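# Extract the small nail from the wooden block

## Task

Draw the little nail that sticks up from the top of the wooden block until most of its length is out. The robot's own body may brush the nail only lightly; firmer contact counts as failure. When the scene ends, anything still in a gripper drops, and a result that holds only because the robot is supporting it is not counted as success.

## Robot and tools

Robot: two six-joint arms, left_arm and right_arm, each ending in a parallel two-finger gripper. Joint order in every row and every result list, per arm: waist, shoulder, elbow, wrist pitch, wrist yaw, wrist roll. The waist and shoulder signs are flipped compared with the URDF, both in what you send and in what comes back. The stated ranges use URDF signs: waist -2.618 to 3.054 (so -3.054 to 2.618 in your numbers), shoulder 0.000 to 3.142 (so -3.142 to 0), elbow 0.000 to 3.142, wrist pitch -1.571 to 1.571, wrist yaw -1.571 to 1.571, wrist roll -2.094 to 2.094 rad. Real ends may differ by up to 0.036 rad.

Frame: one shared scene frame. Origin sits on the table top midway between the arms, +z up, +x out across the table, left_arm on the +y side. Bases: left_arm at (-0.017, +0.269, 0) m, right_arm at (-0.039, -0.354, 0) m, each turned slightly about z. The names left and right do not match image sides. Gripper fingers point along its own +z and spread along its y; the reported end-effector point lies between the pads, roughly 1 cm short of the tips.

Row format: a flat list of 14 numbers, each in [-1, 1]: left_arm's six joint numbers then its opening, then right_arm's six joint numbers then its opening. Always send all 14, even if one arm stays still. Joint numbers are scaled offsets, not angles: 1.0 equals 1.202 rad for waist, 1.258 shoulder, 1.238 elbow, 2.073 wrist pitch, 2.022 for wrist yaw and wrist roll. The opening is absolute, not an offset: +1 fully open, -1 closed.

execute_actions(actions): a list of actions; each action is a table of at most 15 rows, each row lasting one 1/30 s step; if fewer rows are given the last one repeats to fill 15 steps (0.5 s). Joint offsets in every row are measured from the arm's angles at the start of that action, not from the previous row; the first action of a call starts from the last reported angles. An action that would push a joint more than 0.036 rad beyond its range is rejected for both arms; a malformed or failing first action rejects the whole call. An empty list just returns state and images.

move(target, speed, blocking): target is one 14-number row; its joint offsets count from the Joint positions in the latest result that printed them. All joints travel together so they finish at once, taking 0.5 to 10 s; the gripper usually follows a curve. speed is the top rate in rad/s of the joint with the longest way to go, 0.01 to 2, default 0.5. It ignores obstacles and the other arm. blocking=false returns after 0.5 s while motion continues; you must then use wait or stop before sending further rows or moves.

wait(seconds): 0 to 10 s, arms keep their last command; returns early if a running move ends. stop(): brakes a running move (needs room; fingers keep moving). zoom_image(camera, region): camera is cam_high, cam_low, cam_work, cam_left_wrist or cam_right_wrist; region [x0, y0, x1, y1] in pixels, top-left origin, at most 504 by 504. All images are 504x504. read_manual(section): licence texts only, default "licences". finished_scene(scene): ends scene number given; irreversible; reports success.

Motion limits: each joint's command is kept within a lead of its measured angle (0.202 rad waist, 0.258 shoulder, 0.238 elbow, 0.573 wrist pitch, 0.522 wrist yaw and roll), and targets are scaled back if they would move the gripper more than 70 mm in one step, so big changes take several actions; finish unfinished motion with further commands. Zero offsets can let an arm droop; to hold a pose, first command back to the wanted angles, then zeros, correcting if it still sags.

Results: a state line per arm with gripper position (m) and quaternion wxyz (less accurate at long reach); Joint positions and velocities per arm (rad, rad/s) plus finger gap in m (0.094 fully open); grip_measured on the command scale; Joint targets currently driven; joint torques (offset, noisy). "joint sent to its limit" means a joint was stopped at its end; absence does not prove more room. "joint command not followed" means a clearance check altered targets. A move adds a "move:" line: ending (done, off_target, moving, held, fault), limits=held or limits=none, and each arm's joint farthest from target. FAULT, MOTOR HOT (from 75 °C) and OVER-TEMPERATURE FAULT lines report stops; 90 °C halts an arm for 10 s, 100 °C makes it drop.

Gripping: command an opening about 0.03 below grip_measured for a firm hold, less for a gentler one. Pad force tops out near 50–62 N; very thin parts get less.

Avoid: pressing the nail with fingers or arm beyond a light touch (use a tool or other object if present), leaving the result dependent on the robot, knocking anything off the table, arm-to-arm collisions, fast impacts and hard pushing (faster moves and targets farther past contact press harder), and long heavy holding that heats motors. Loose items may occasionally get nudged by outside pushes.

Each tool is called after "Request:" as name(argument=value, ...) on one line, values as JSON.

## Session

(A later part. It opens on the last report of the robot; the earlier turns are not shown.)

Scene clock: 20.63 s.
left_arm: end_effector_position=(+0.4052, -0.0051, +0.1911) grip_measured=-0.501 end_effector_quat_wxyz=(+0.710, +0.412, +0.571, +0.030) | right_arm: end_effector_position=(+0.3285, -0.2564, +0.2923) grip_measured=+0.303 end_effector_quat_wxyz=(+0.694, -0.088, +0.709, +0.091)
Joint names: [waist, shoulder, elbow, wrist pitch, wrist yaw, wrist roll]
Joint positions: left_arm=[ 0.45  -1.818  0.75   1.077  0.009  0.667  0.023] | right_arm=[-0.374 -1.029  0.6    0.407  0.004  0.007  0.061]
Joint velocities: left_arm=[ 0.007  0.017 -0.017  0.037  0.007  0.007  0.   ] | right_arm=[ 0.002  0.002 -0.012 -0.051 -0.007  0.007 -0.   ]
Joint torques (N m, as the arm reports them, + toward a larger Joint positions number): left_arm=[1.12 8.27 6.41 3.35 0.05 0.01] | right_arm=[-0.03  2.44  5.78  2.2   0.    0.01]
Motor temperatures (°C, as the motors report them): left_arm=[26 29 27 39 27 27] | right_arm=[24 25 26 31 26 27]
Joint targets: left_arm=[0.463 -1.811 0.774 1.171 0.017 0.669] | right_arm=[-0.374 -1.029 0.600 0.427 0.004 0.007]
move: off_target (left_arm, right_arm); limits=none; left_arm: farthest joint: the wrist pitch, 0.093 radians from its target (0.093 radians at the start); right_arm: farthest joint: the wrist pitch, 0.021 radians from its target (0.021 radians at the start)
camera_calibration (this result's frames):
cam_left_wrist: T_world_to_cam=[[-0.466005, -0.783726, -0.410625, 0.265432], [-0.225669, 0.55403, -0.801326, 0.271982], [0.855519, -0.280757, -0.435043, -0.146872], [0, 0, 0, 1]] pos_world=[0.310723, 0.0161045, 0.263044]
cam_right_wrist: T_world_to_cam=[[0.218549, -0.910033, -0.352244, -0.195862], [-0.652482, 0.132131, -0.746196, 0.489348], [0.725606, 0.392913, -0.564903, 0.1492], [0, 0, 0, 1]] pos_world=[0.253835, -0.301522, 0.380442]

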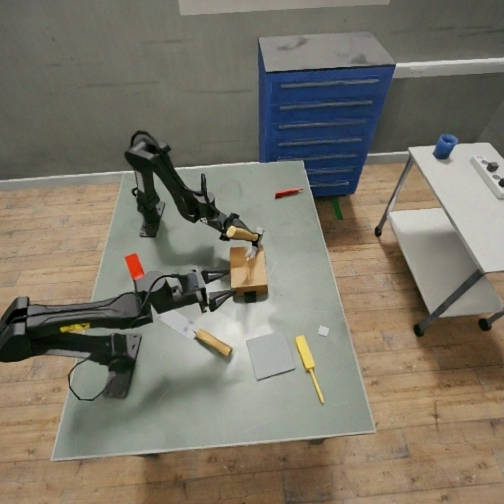

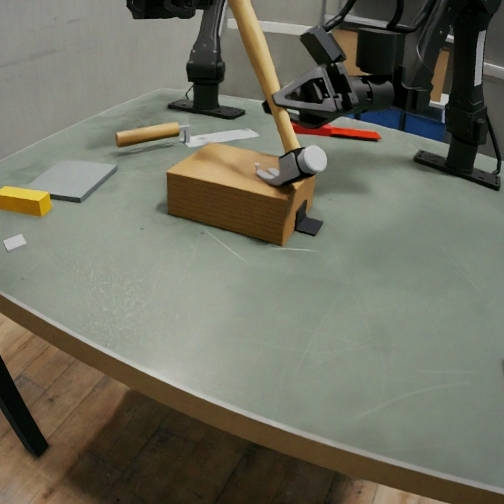

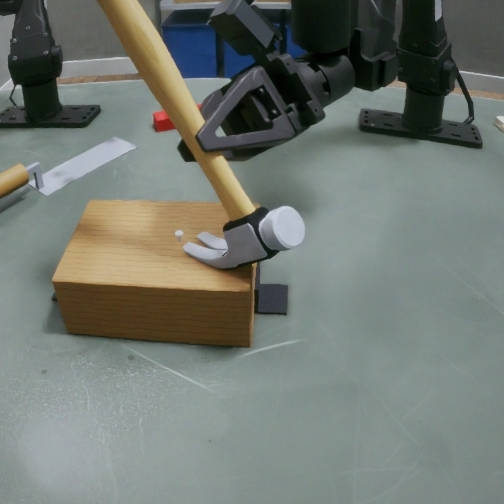

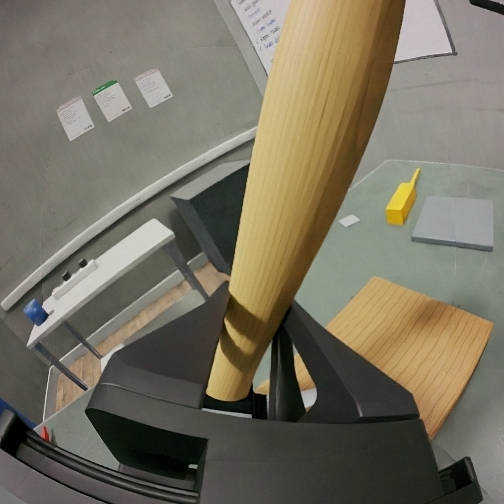

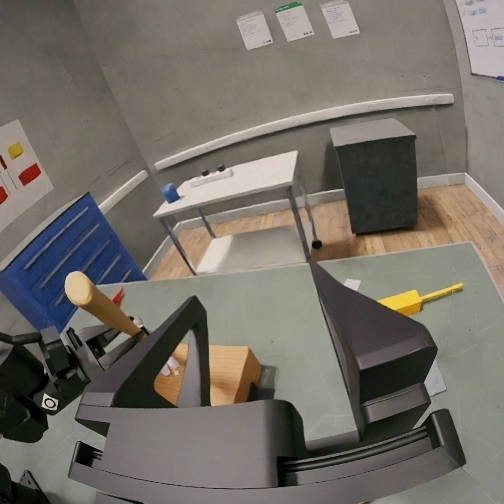

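Request:
move(target=[0.01,-0.008,0.045,0.03,0.004,0,-1,0,0,0,0.01,0,0,0.3], speed=0.05)

Request:
zoom_image(camera="cam_work", region=[140, 180, 300, 290])

Request:
zoom_image(camera="cam_high", region=[215, 215, 285, 285])

Scene clock: 22.50 s.
left_arm: end_effector_position=(+0.4076, -0.0066, +0.1907) grip_measured=-0.501 end_effector_quat_wxyz=(+0.710, +0.411, +0.571, +0.029) | right_arm: end_effector_position=(+0.3285, -0.2564, +0.2924) grip_measured=+0.303 end_effector_quat_wxyz=(+0.694, -0.088, +0.709, +0.091)
Joint names: [waist, shoulder, elbow, wrist pitch, wrist yaw, wrist roll]
Joint positions: left_arm=[ 0.45  -1.828  0.761  1.078  0.009  0.666  0.023] | right_arm=[-0.374 -1.029  0.6    0.407  0.004  0.007  0.061]
Joint velocities: left_arm=[ 0.012  0.012 -0.002 -0.037  0.022  0.037 -0.   ] | right_arm=[-0.002  0.002 -0.002  0.007 -0.022  0.007  0.   ]
Joint torques (N m, as the arm reports them, + toward a larger Joint positions number): left_arm=[1.16 7.83 7.87 3.   0.08 0.01] | right_arm=[-0.01  2.44  5.8   2.19 -0.01  0.01]
Motor temperatures (°C, as the motors report them): left_arm=[26 29 27 39 27 27] | right_arm=[24 25 26 32 26 27]
Joint targets: left_arm=[0.462 -1.828 0.805 1.139 0.017 0.667] | right_arm=[-0.374 -1.029 0.600 0.428 0.004 0.007]
move: off_target (left_arm); limits=none; left_arm: farthest joint: the wrist pitch, 0.061 radians from its target (0.062 radians at the start); right_arm: farthest joint: the wrist pitch, 0.020 radians from its target (0.021 radians at the start)
camera_calibration (this result's frames):
cam_left_wrist: T_world_to_cam=[[-0.465967, -0.784496, -0.409195, 0.264897], [-0.225564, 0.552514, -0.802402, 0.273223], [0.855567, -0.281593, -0.434407, -0.14961], [0, 0, 0, 1]] pos_world=[0.313065, 0.0147221, 0.262638]
cam_right_wrist: T_world_to_cam=[[0.218679, -0.909999, -0.352252, -0.19586], [-0.652206, 0.132204, -0.746424, 0.489415], [0.725814, 0.392968, -0.564597, 0.149109], [0, 0, 0, 1]] pos_world=[0.253805, -0.30153, 0.380505]

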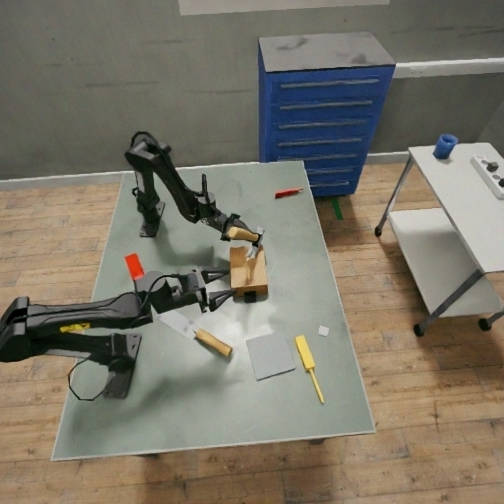

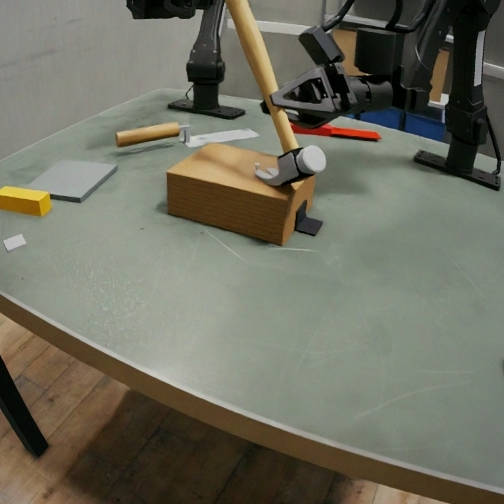

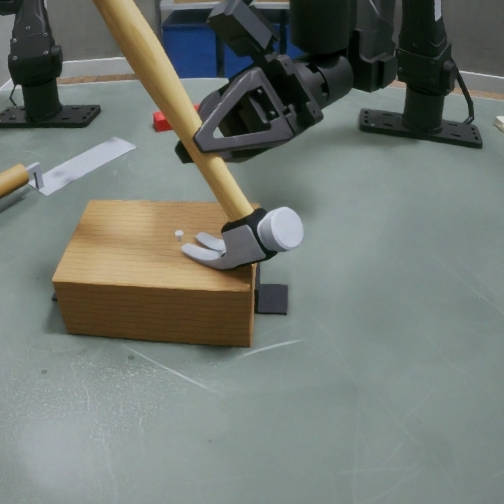

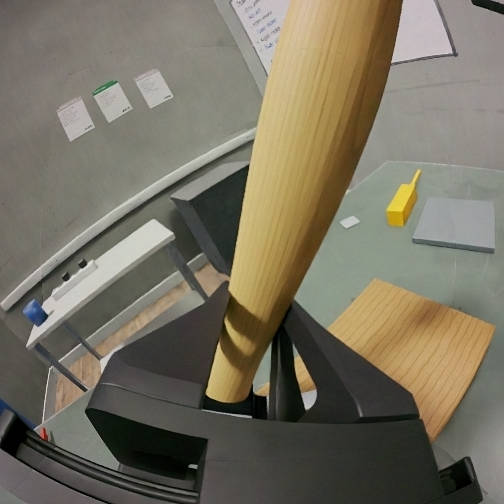

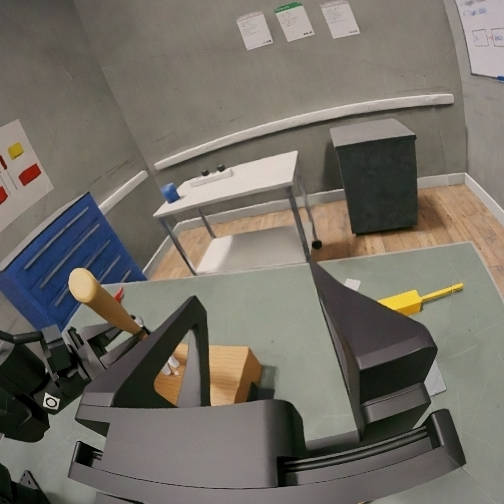

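Region (140, 180, 300, 290) of cam_work's 504x504 image, scaled by 3.150, with more detail than that image has; it fills the top 346 rows of this view, and the rest is white.

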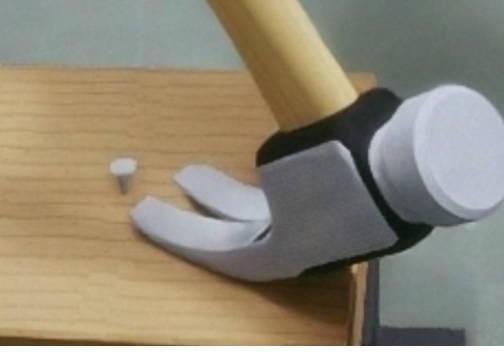

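Region (215, 215, 285, 285) of cam_high's 504x504 image, scaled by 7.200, with more detail than that image has.

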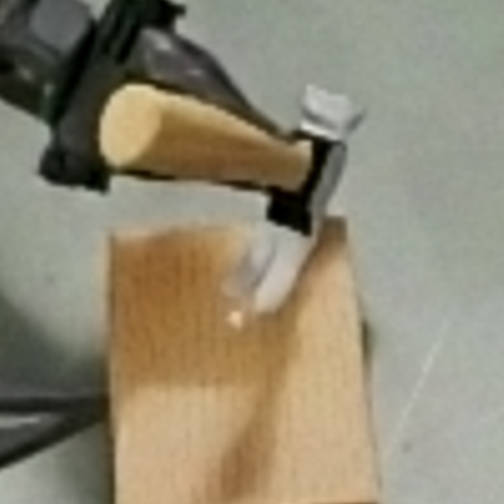

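Request:
move(target=[0.035,0,0.025,0.035,0.004,0,-1,0,0,0,0.01,0,0,0.3], speed=0.05)

Request:
zoom_image(camera="cam_work", region=[140, 180, 300, 290])

Request:
zoom_image(camera="cam_high", region=[215, 215, 285, 285])

Scene clock: 24.43 s.
left_arm: end_effector_position=(+0.4005, -0.0173, +0.1907) grip_measured=-0.501 end_effector_quat_wxyz=(+0.710, +0.418, +0.566, +0.021) | right_arm: end_effector_position=(+0.3285, -0.2564, +0.2926) grip_measured=+0.303 end_effector_quat_wxyz=(+0.694, -0.088, +0.709, +0.091)
Joint names: [waist, shoulder, elbow, wrist pitch, wrist yaw, wrist roll]
Joint positions: left_arm=[ 0.476 -1.828  0.761  1.078  0.005  0.666  0.023] | right_arm=[-0.374 -1.029  0.6    0.408  0.004  0.007  0.061]
Joint velocities: left_arm=[ 0.012  0.002 -0.017 -0.007  0.081  0.066 -0.   ] | right_arm=[ 0.002 -0.002 -0.012  0.051 -0.022 -0.007  0.   ]
Joint torques (N m, as the arm reports them, + toward a larger Joint positions number): left_arm=[1.29 7.87 6.9  3.12 0.08 0.01] | right_arm=[ 0.    2.43  5.79  2.2  -0.01  0.01]
Motor temperatures (°C, as the motors report them): left_arm=[26 29 27 39 27 27] | right_arm=[24 25 26 32 26 27]
Joint targets: left_arm=[0.491 -1.828 0.792 1.150 0.017 0.666] | right_arm=[-0.374 -1.029 0.600 0.428 0.004 0.007]
move: off_target (left_arm); limits=none; left_arm: farthest joint: the wrist pitch, 0.073 radians from its target (0.073 radians at the start); right_arm: farthest joint: the wrist pitch, 0.020 radians from its target (0.020 radians at the start)
camera_calibration (this result's frames):
cam_left_wrist: T_world_to_cam=[[-0.483606, -0.773951, -0.408809, 0.260426], [-0.213264, 0.557171, -0.802545, 0.272683], [0.848908, -0.300931, -0.434507, -0.144193], [0, 0, 0, 1]] pos_world=[0.306503, 0.00623361, 0.262652]
cam_right_wrist: T_world_to_cam=[[0.218939, -0.90993, -0.352268, -0.195857], [-0.651655, 0.132349, -0.746879, 0.489548], [0.726231, 0.393078, -0.563985, 0.148925], [0, 0, 0, 1]] pos_world=[0.253744, -0.301546, 0.380631]

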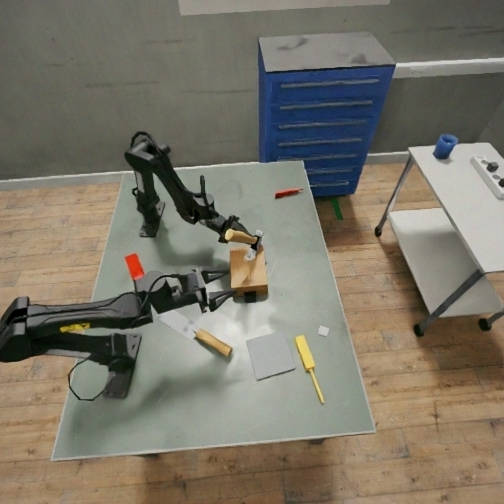

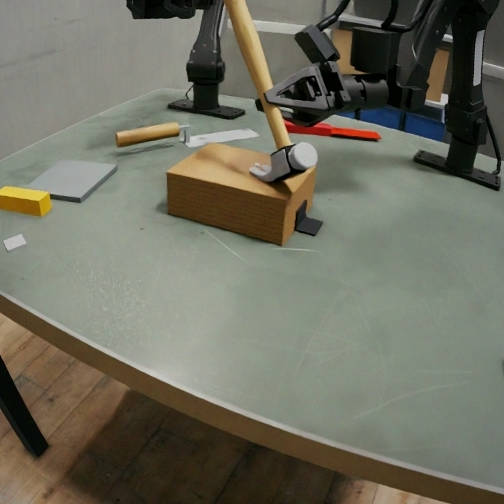

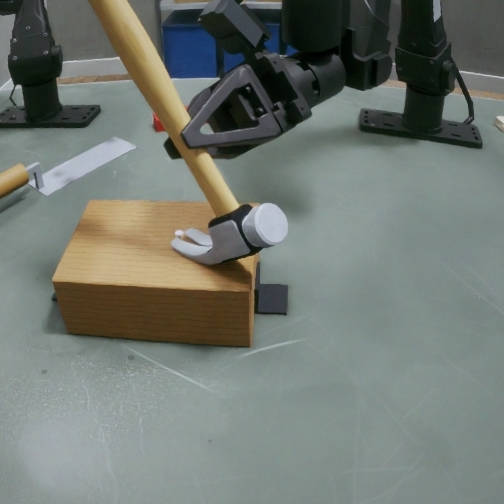

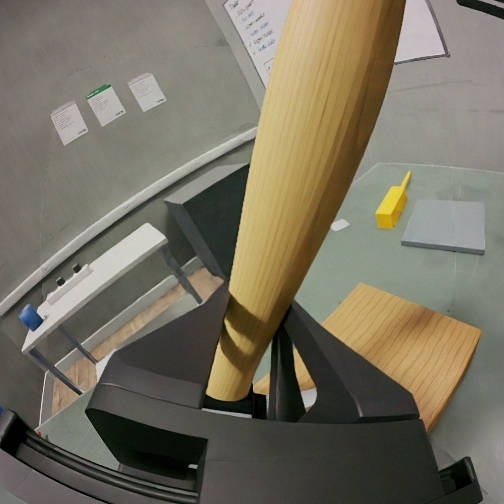

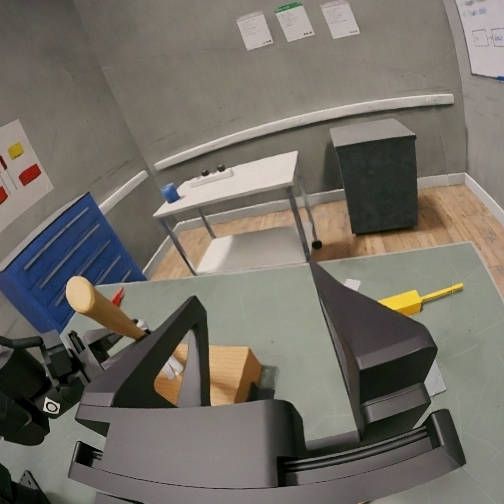

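Region (140, 180, 300, 290) of cam_work's 504x504 image, scaled by 3.150, with more detail than that image has; it fills the top 346 rows of this view, and the rest is white.

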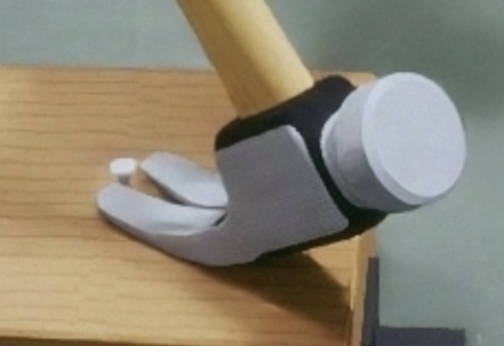

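Region (215, 215, 285, 285) of cam_high's 504x504 image, scaled by 7.200, with more detail than that image has.

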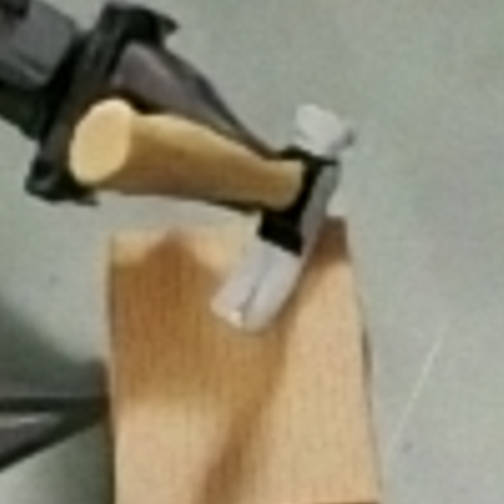

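Request:
move(target=[0.04,0,0.025,0.03,0.006,0.04,-1,0,0,0,0.01,0,0,0.3], speed=0.05)

Request:
zoom_image(camera="cam_work", region=[140, 180, 300, 290])

Request:
zoom_image(camera="cam_low", region=[220, 130, 330, 200])

Scene clock: 26.53 s.
left_arm: end_effector_position=(+0.3915, -0.0300, +0.1900) grip_measured=-0.501 end_effector_quat_wxyz=(+0.709, +0.444, +0.547, +0.034) | right_arm: end_effector_position=(+0.3285, -0.2564, +0.2927) grip_measured=+0.303 end_effector_quat_wxyz=(+0.694, -0.088, +0.709, +0.091)
Joint names: [waist, shoulder, elbow, wrist pitch, wrist yaw, wrist roll]
Joint positions: left_arm=[ 0.508 -1.828  0.761  1.075  0.001  0.729  0.023] | right_arm=[-0.374 -1.029  0.6    0.408  0.004  0.007  0.061]
Joint velocities: left_arm=[ 0.007 -0.002 -0.017 -0.007  0.066 -0.051  0.   ] | right_arm=[-0.012 -0.007  0.017  0.007 -0.022 -0.007 -0.001]
Joint torques (N m, as the arm reports them, + toward a larger Joint positions number): left_arm=[1.35 7.85 6.88 3.04 0.13 0.24] | right_arm=[-0.02  2.43  5.79  2.19 -0.01  0.01]
Motor temperatures (°C, as the motors report them): left_arm=[26 29 27 40 27 27] | right_arm=[24 25 26 32 26 27]
Joint targets: left_arm=[0.524 -1.828 0.792 1.140 0.017 0.747] | right_arm=[-0.374 -1.029 0.600 0.429 0.004 0.007]
move: off_target (left_arm); limits=none; left_arm: farthest joint: the wrist pitch, 0.065 radians from its target (0.062 radians at the start); right_arm: farthest joint: the wrist pitch, 0.020 radians from its target (0.021 radians at the start)
camera_calibration (this result's frames):
cam_left_wrist: T_world_to_cam=[[-0.48967, -0.737086, -0.465756, 0.260226], [-0.169612, 0.604501, -0.778338, 0.257066], [0.855252, -0.302131, -0.421025, -0.145746], [0, 0, 0, 1]] pos_world=[0.295676, -0.00762229, 0.259923]
cam_right_wrist: T_world_to_cam=[[0.219069, -0.909896, -0.352275, -0.195855], [-0.65138, 0.132422, -0.747107, 0.489615], [0.726439, 0.393133, -0.563679, 0.148833], [0, 0, 0, 1]] pos_world=[0.253713, -0.301554, 0.380693]

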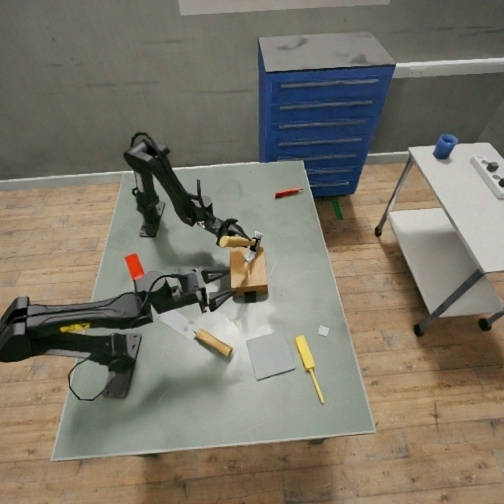

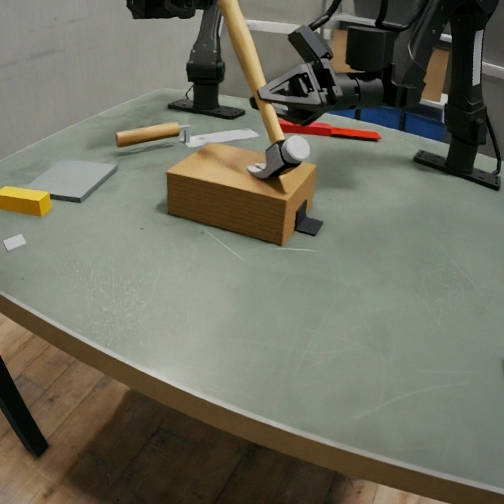

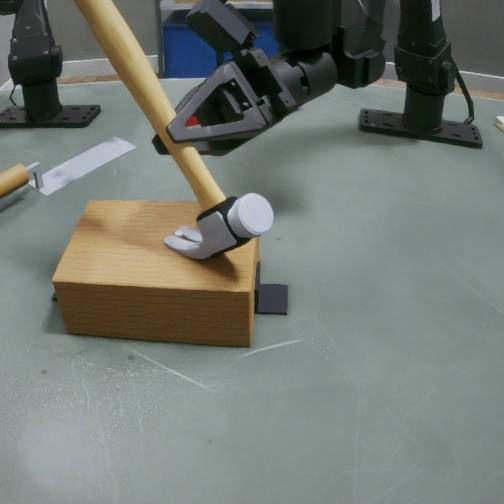

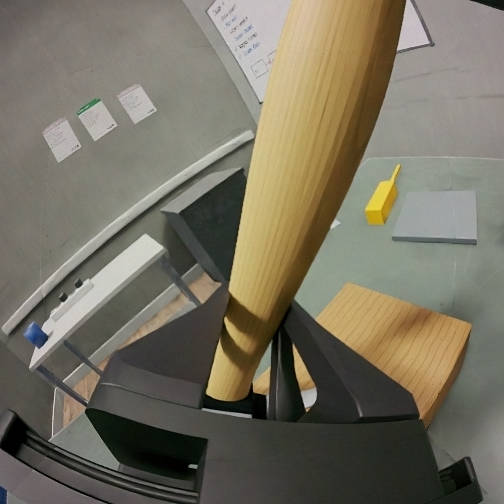

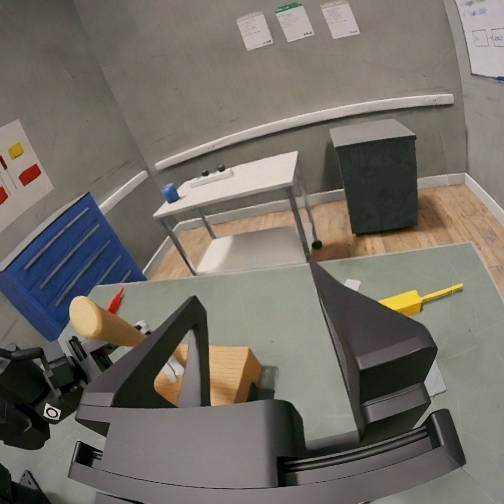

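Region (140, 180, 300, 290) of cam_work's 504x504 image, scaled by 3.150, with more detail than that image has; it fills the top 346 rows of this view, and the rest is white.

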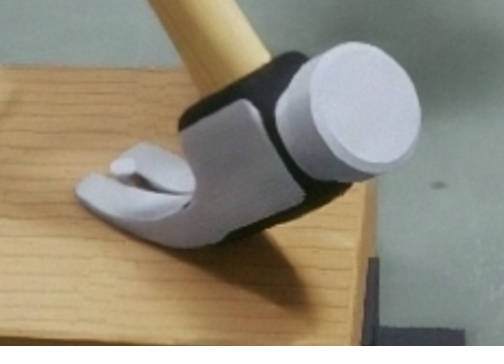

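Region (220, 130, 330, 200) of cam_low's 504x504 image, scaled by 4.582, with more detail than that image has; it fills the top 321 rows of this view, and the rest is white.

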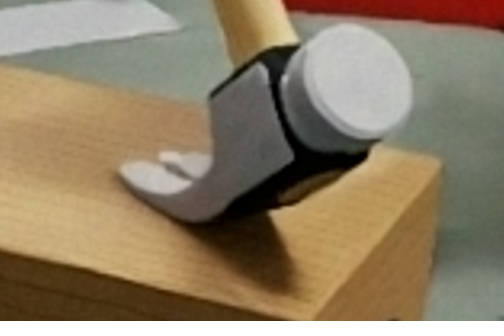

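Head over far tine. Continue.

Request:
move(target=[0.04,0,0.02,0.02,0.008,0.005,-1,0,0,0,0.01,0,0,0.3], speed=0.05)

Request:
zoom_image(camera="cam_work", region=[140, 180, 300, 290])

Request:
zoom_image(camera="cam_high", region=[215, 215, 285, 285])

Scene clock: 28.00 s.
left_arm: end_effector_position=(+0.3852, -0.0385, +0.1895) grip_measured=-0.501 end_effector_quat_wxyz=(+0.708, +0.451, +0.543, +0.031) | right_arm: end_effector_position=(+0.3285, -0.2564, +0.2928) grip_measured=+0.303 end_effector_quat_wxyz=(+0.694, -0.088, +0.708, +0.091)
Joint names: [waist, shoulder, elbow, wrist pitch, wrist yaw, wrist roll]
Joint positions: left_arm=[ 0.532 -1.828  0.761  1.073 -0.008  0.737  0.023] | right_arm=[-0.374 -1.029  0.6    0.409  0.004  0.007  0.061]
Joint velocities: left_arm=[-0.012  0.012  0.007 -0.051  0.007  0.022  0.   ] | right_arm=[-0.007 -0.017 -0.007 -0.037 -0.007  0.007 -0.   ]
Joint torques (N m, as the arm reports them, + toward a larger Joint positions number): left_arm=[2.03 7.86 6.45 2.81 0.18 0.04] | right_arm=[-0.01  2.44  5.79  2.2  -0.01  0.01]
Motor temperatures (°C, as the motors report them): left_arm=[26 29 27 40 27 27] | right_arm=[24 25 26 32 26 27]
Joint targets: left_arm=[0.556 -1.828 0.785 1.117 0.017 0.739] | right_arm=[-0.374 -1.029 0.600 0.429 0.004 0.007]
move: off_target (left_arm); limits=none; left_arm: farthest joint: the wrist pitch, 0.044 radians from its target (0.041 radians at the start); right_arm: farthest joint: the wrist pitch, 0.019 radians from its target (0.020 radians at the start)
camera_calibration (this result's frames):
cam_left_wrist: T_world_to_cam=[[-0.499031, -0.725976, -0.473208, 0.256091], [-0.158134, 0.613181, -0.773953, 0.255741], [0.852034, -0.311396, -0.420798, -0.142302], [0, 0, 0, 1]] pos_world=[0.289485, -0.0152117, 0.259236]
cam_right_wrist: T_world_to_cam=[[0.219329, -0.909828, -0.352291, -0.195851], [-0.650829, 0.132568, -0.747561, 0.489748], [0.726854, 0.393243, -0.563066, 0.148649], [0, 0, 0, 1]] pos_world=[0.253652, -0.301571, 0.380819]

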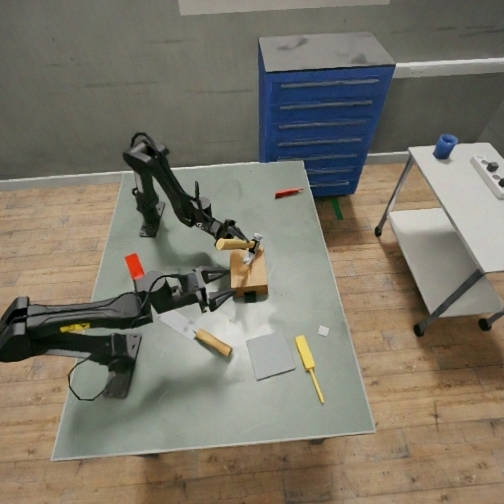

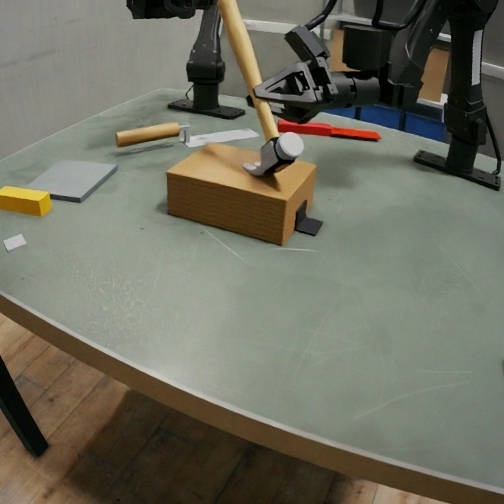

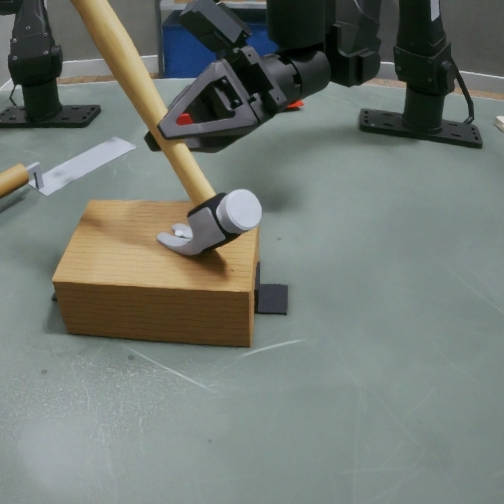

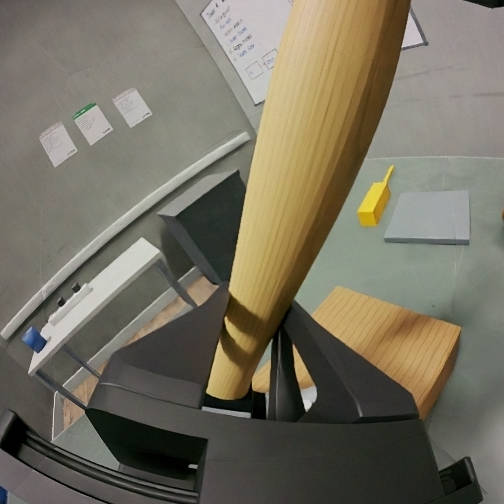

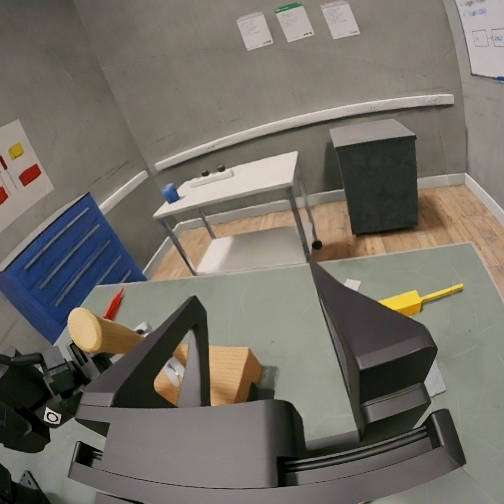

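Region (140, 180, 300, 290) of cam_work's 504x504 image, scaled by 3.150, with more detail than that image has; it fills the top 346 rows of this view, and the rest is white.

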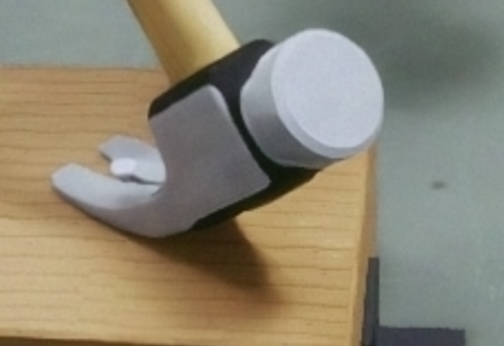

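Region (215, 215, 285, 285) of cam_high's 504x504 image, scaled by 7.200, with more detail than that image has.

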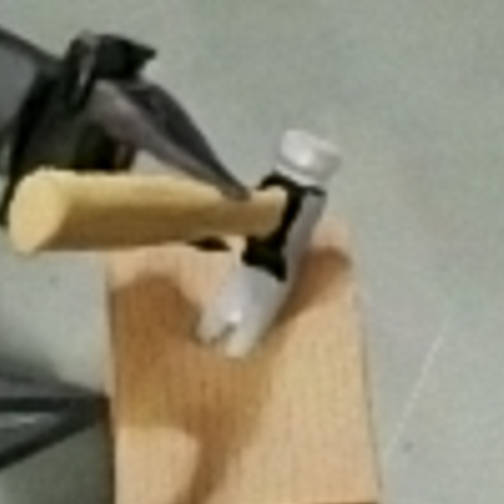

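Resistance rising. Roll back a bit (drives the head further in) without waist retreat.

Request:
move(target=[0.0,0,0.03,0.035,0.01,-0.09,-1,0,0,0,0.01,0,0,0.3], speed=0.08)

Request:
zoom_image(camera="cam_work", region=[140, 180, 300, 290])

Scene clock: 30.70 s.
left_arm: end_effector_position=(+0.3897, -0.0323, +0.1909) grip_measured=-0.501 end_effector_quat_wxyz=(+0.711, +0.402, +0.577, -0.008) | right_arm: end_effector_position=(+0.3285, -0.2564, +0.2929) grip_measured=+0.303 end_effector_quat_wxyz=(+0.695, -0.088, +0.708, +0.091)
Joint names: [waist, shoulder, elbow, wrist pitch, wrist yaw, wrist roll]
Joint positions: left_arm=[ 0.525 -1.828  0.761  1.079 -0.029  0.599  0.023] | right_arm=[-0.374 -1.029  0.6    0.41   0.004  0.007  0.061]
Joint velocities: left_arm=[ 0.022  0.007 -0.007 -0.037  0.022  0.007  0.001] | right_arm=[-0.002  0.002  0.012 -0.066  0.066 -0.051 -0.001]
Joint torques (N m, as the arm reports them, + toward a larger Joint positions number): left_arm=[ 0.62  7.88  7.37  3.07  0.35 -0.47] | right_arm=[ 0.    2.44  5.78  2.18 -0.01  0.  ]
Motor temperatures (°C, as the motors report them): left_arm=[26 29 27 40 27 27] | right_arm=[24 25 26 33 26 27]
Joint targets: left_arm=[0.532 -1.828 0.798 1.145 0.012 0.555] | right_arm=[-0.374 -1.029 0.600 0.430 0.004 0.007]
move: off_target (left_arm); limits=none; left_arm: farthest joint: the wrist pitch, 0.067 radians from its target (0.073 radians at the start); right_arm: farthest joint: the wrist pitch, 0.020 radians from its target (0.020 radians at the start)
camera_calibration (this result's frames):
cam_left_wrist: T_world_to_cam=[[-0.509827, -0.787316, -0.346714, 0.241597], [-0.236012, 0.515568, -0.823704, 0.29048], [0.82727, -0.338118, -0.448666, -0.129572], [0, 0, 0, 1]] pos_world=[0.298921, -0.00335959, 0.2649]
cam_right_wrist: T_world_to_cam=[[0.219458, -0.909793, -0.352299, -0.195849], [-0.650553, 0.13264, -0.747788, 0.489815], [0.727062, 0.393297, -0.56276, 0.148557], [0, 0, 0, 1]] pos_world=[0.253621, -0.301579, 0.380882]

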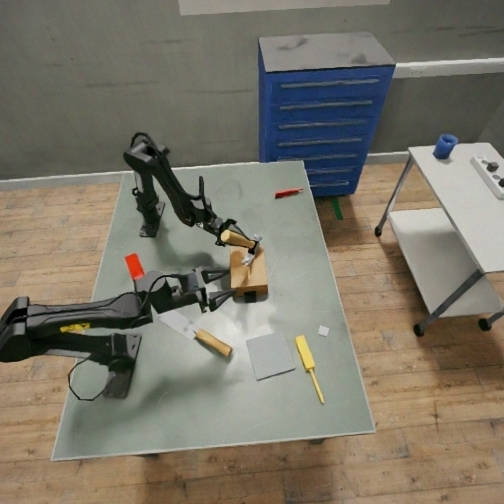

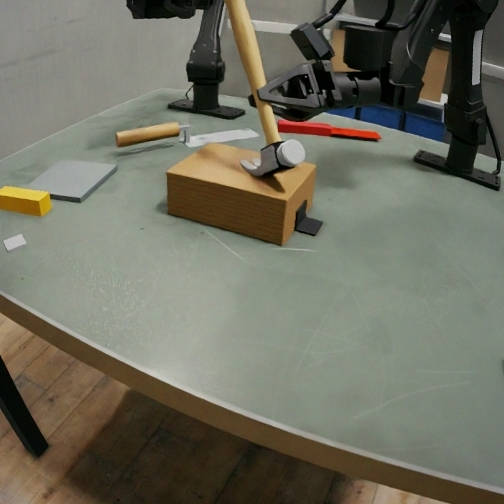

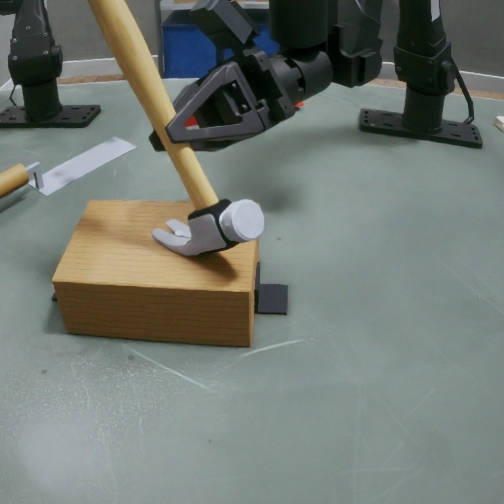

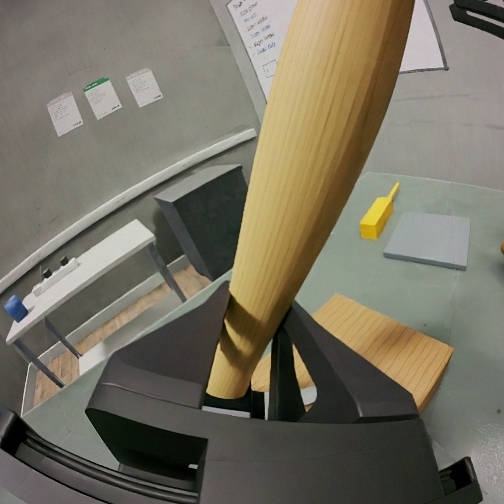

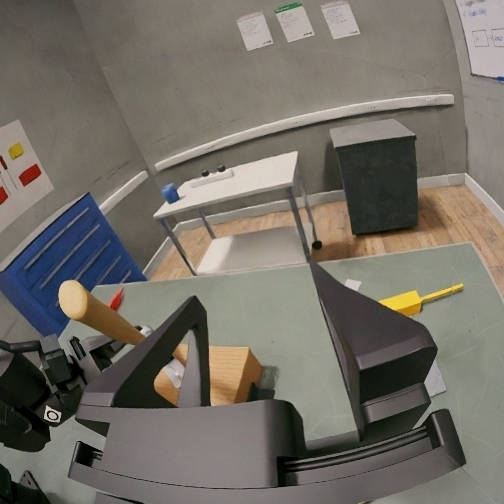

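Region (140, 180, 300, 290) of cam_work's 504x504 image, scaled by 3.150, with more detail than that image has; it fills the top 346 rows of this view, and the rest is white.

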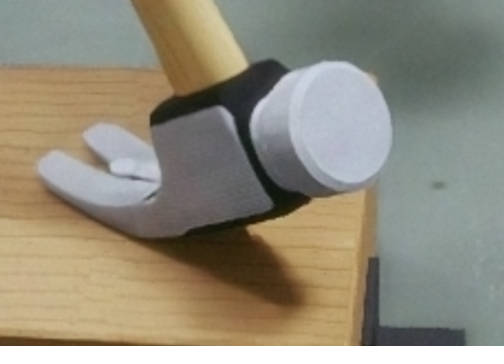

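Request:
move(target=[-0.035,0,0.035,0.04,0.01,-0.13,-1,-0.31,0,0,0.01,0,0,0.3], speed=0.15)

Request:
zoom_image(camera="cam_work", region=[140, 180, 300, 290])

Scene clock: 33.77 s.
left_arm: end_effector_position=(+0.4003, -0.0174, +0.1915) grip_measured=-0.501 end_effector_quat_wxyz=(+0.709, +0.335, +0.617, -0.059) | right_arm: end_effector_position=(+0.2698, -0.1320, +0.2930) grip_measured=+0.303 end_effector_quat_wxyz=(+0.667, -0.214, +0.681, +0.215)
Joint names: [waist, shoulder, elbow, wrist pitch, wrist yaw, wrist roll]
Joint positions: left_arm=[ 0.491 -1.828  0.761  1.081 -0.035  0.416  0.023] | right_arm=[-0.737 -1.029  0.6    0.41   0.004  0.007  0.061]
Joint velocities: left_arm=[ 0.022 -0.012  0.012  0.022  0.022 -0.037  0.   ] | right_arm=[ 0.002 -0.002 -0.007 -0.007 -0.037 -0.051  0.001]
Joint torques (N m, as the arm reports them, + toward a larger Joint positions number): left_arm=[-0.61  7.82  7.64  3.21  0.23 -0.83] | right_arm=[-0.77  2.44  5.8   2.2  -0.01  0.  ]
Motor temperatures (°C, as the motors report them): left_arm=[26 29 27 41 27 27] | right_arm=[24 25 26 33 26 27]
Joint targets: left_arm=[0.483 -1.828 0.804 1.161 -0.009 0.336] | right_arm=[-0.746 -1.029 0.600 0.430 0.004 0.007]
move: off_target (left_arm, right_arm); limits=none; left_arm: farthest joint: the wrist pitch, 0.081 radians from its target (0.083 radians at the start); right_arm: farthest joint: the wrist pitch, 0.021 radians from its target (0.021 radians at the start)
camera_calibration (this result's frames):
cam_left_wrist: T_world_to_cam=[[-0.505243, -0.846054, -0.170066, 0.22225], [-0.338796, 0.375711, -0.862588, 0.331917], [0.793692, -0.378199, -0.476465, -0.114969], [0, 0, 0, 1]] pos_world=[0.315992, 0.0198492, 0.269327]
cam_right_wrist: T_world_to_cam=[[0.529033, -0.772013, -0.352306, -0.135079], [-0.654927, -0.107443, -0.748015, 0.404778], [0.539625, 0.62646, -0.562453, 0.223581], [0, 0, 0, 1]] pos_world=[0.215911, -0.200856, 0.380945]

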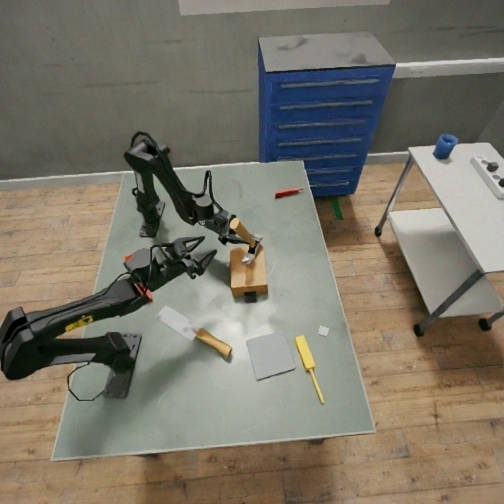

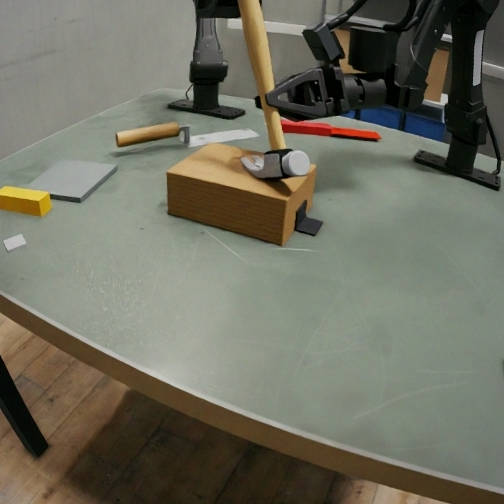

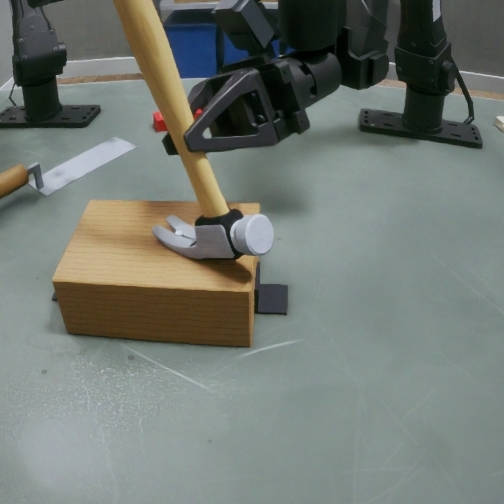

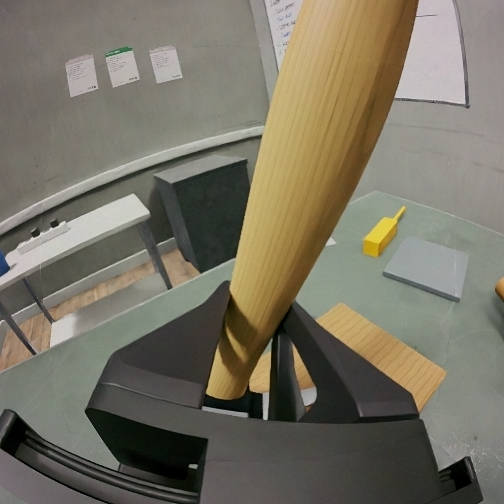

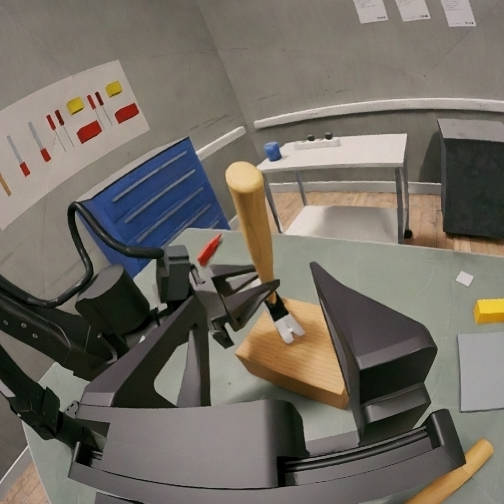

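Region (140, 180, 300, 290) of cam_work's 504x504 image, scaled by 3.150, with more detail than that image has; it fills the top 346 rows of this view, and the rest is white.

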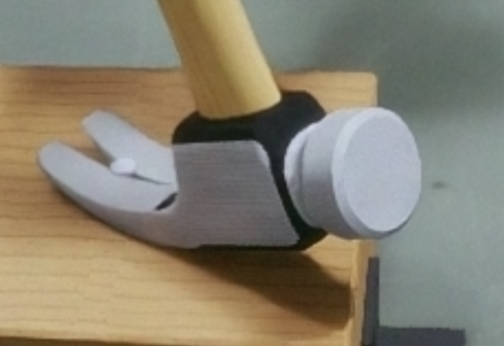

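Request:
move(target=[-0.005,0,0.035,0.04,0.01,-0.04,-1,-0.012,-0.445,0.34,0.086,0,0,0.5], speed=0.25)

Scene clock: 36.83 s.
left_arm: end_effector_position=(+0.4005, -0.0176, +0.1915) grip_measured=-0.501 end_effector_quat_wxyz=(+0.711, +0.334, +0.616, -0.059) | right_arm: end_effector_position=(+0.3722, -0.0552, +0.2858) grip_measured=+0.497 end_effector_quat_wxyz=(+0.661, -0.218, +0.685, +0.216)
Joint names: [waist, shoulder, elbow, wrist pitch, wrist yaw, wrist roll]
Joint positions: left_arm=[ 0.491 -1.832  0.761  1.088 -0.035  0.415  0.023] | right_arm=[-0.743 -1.584  0.984  0.568  0.004  0.007  0.07 ]
Joint velocities: left_arm=[ 0.007  0.007  0.012 -0.022 -0.037  0.051 -0.001] | right_arm=[ 0.002 -0.007 -0.002  0.022 -0.022  0.037  0.001]
Joint torques (N m, as the arm reports them, + toward a larger Joint positions number): left_arm=[-0.45  8.19  7.64  3.13  0.17 -0.84] | right_arm=[-0.8   6.1   8.16  2.2   0.    0.  ]
Motor temperatures (°C, as the motors report them): left_arm=[26 30 27 42 27 27] | right_arm=[24 25 26 33 26 27]
Joint targets: left_arm=[0.485 -1.828 0.804 1.164 -0.015 0.335] | right_arm=[-0.752 -1.588 1.021 0.589 0.004 0.007]
move: off_target (left_arm, right_arm); limits=none; left_arm: farthest joint: the wrist roll, 0.080 radians from its target (0.081 radians at the start); right_arm: farthest joint: the elbow, 0.037 radians from its target (0.421 radians at the start)
camera_calibration (this result's frames):
cam_left_wrist: T_world_to_cam=[[-0.504796, -0.846529, -0.169025, 0.221851], [-0.336463, 0.373262, -0.864562, 0.331476], [0.794968, -0.379557, -0.473247, -0.116318], [0, 0, 0, 1]] pos_world=[0.315987, 0.0199265, 0.269033]
cam_right_wrist: T_world_to_cam=[[0.529233, -0.772016, -0.352, -0.13269], [-0.662614, -0.116936, -0.739776, 0.474676], [0.529957, 0.624754, -0.573435, 0.122851], [0, 0, 0, 1]] pos_world=[0.319645, -0.123683, 0.374895]

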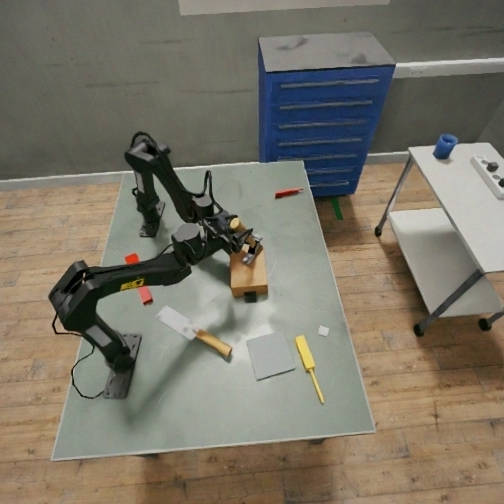

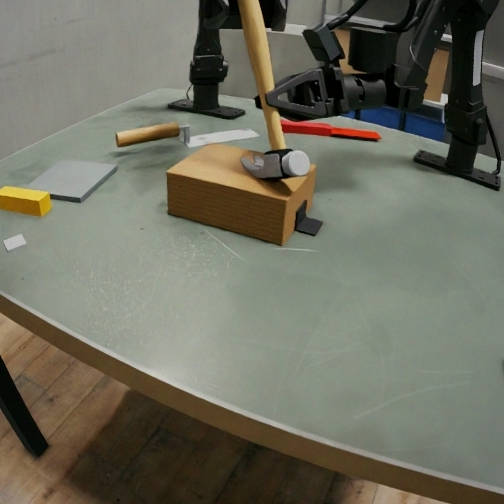

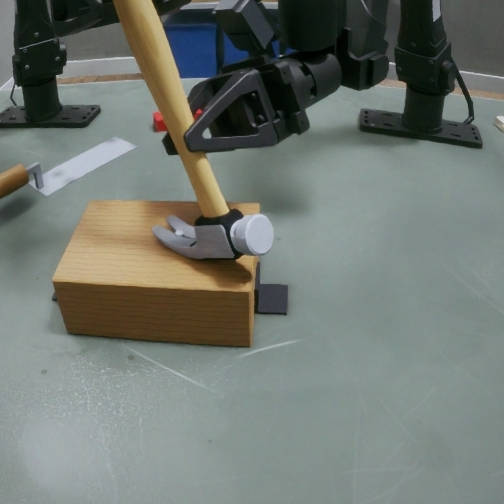

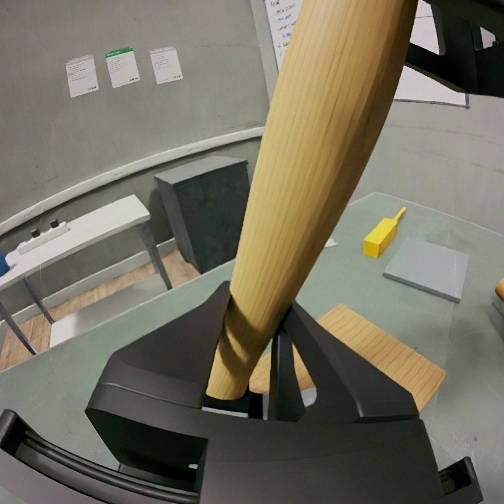

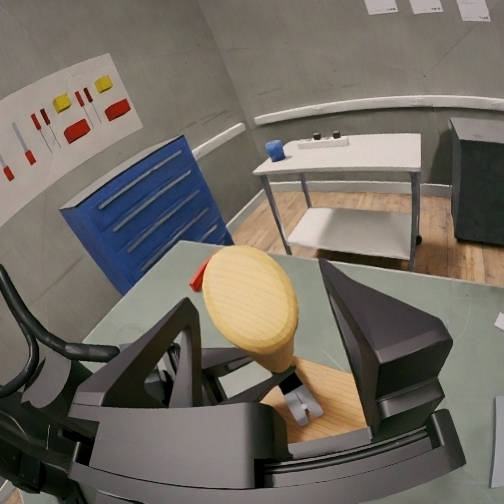

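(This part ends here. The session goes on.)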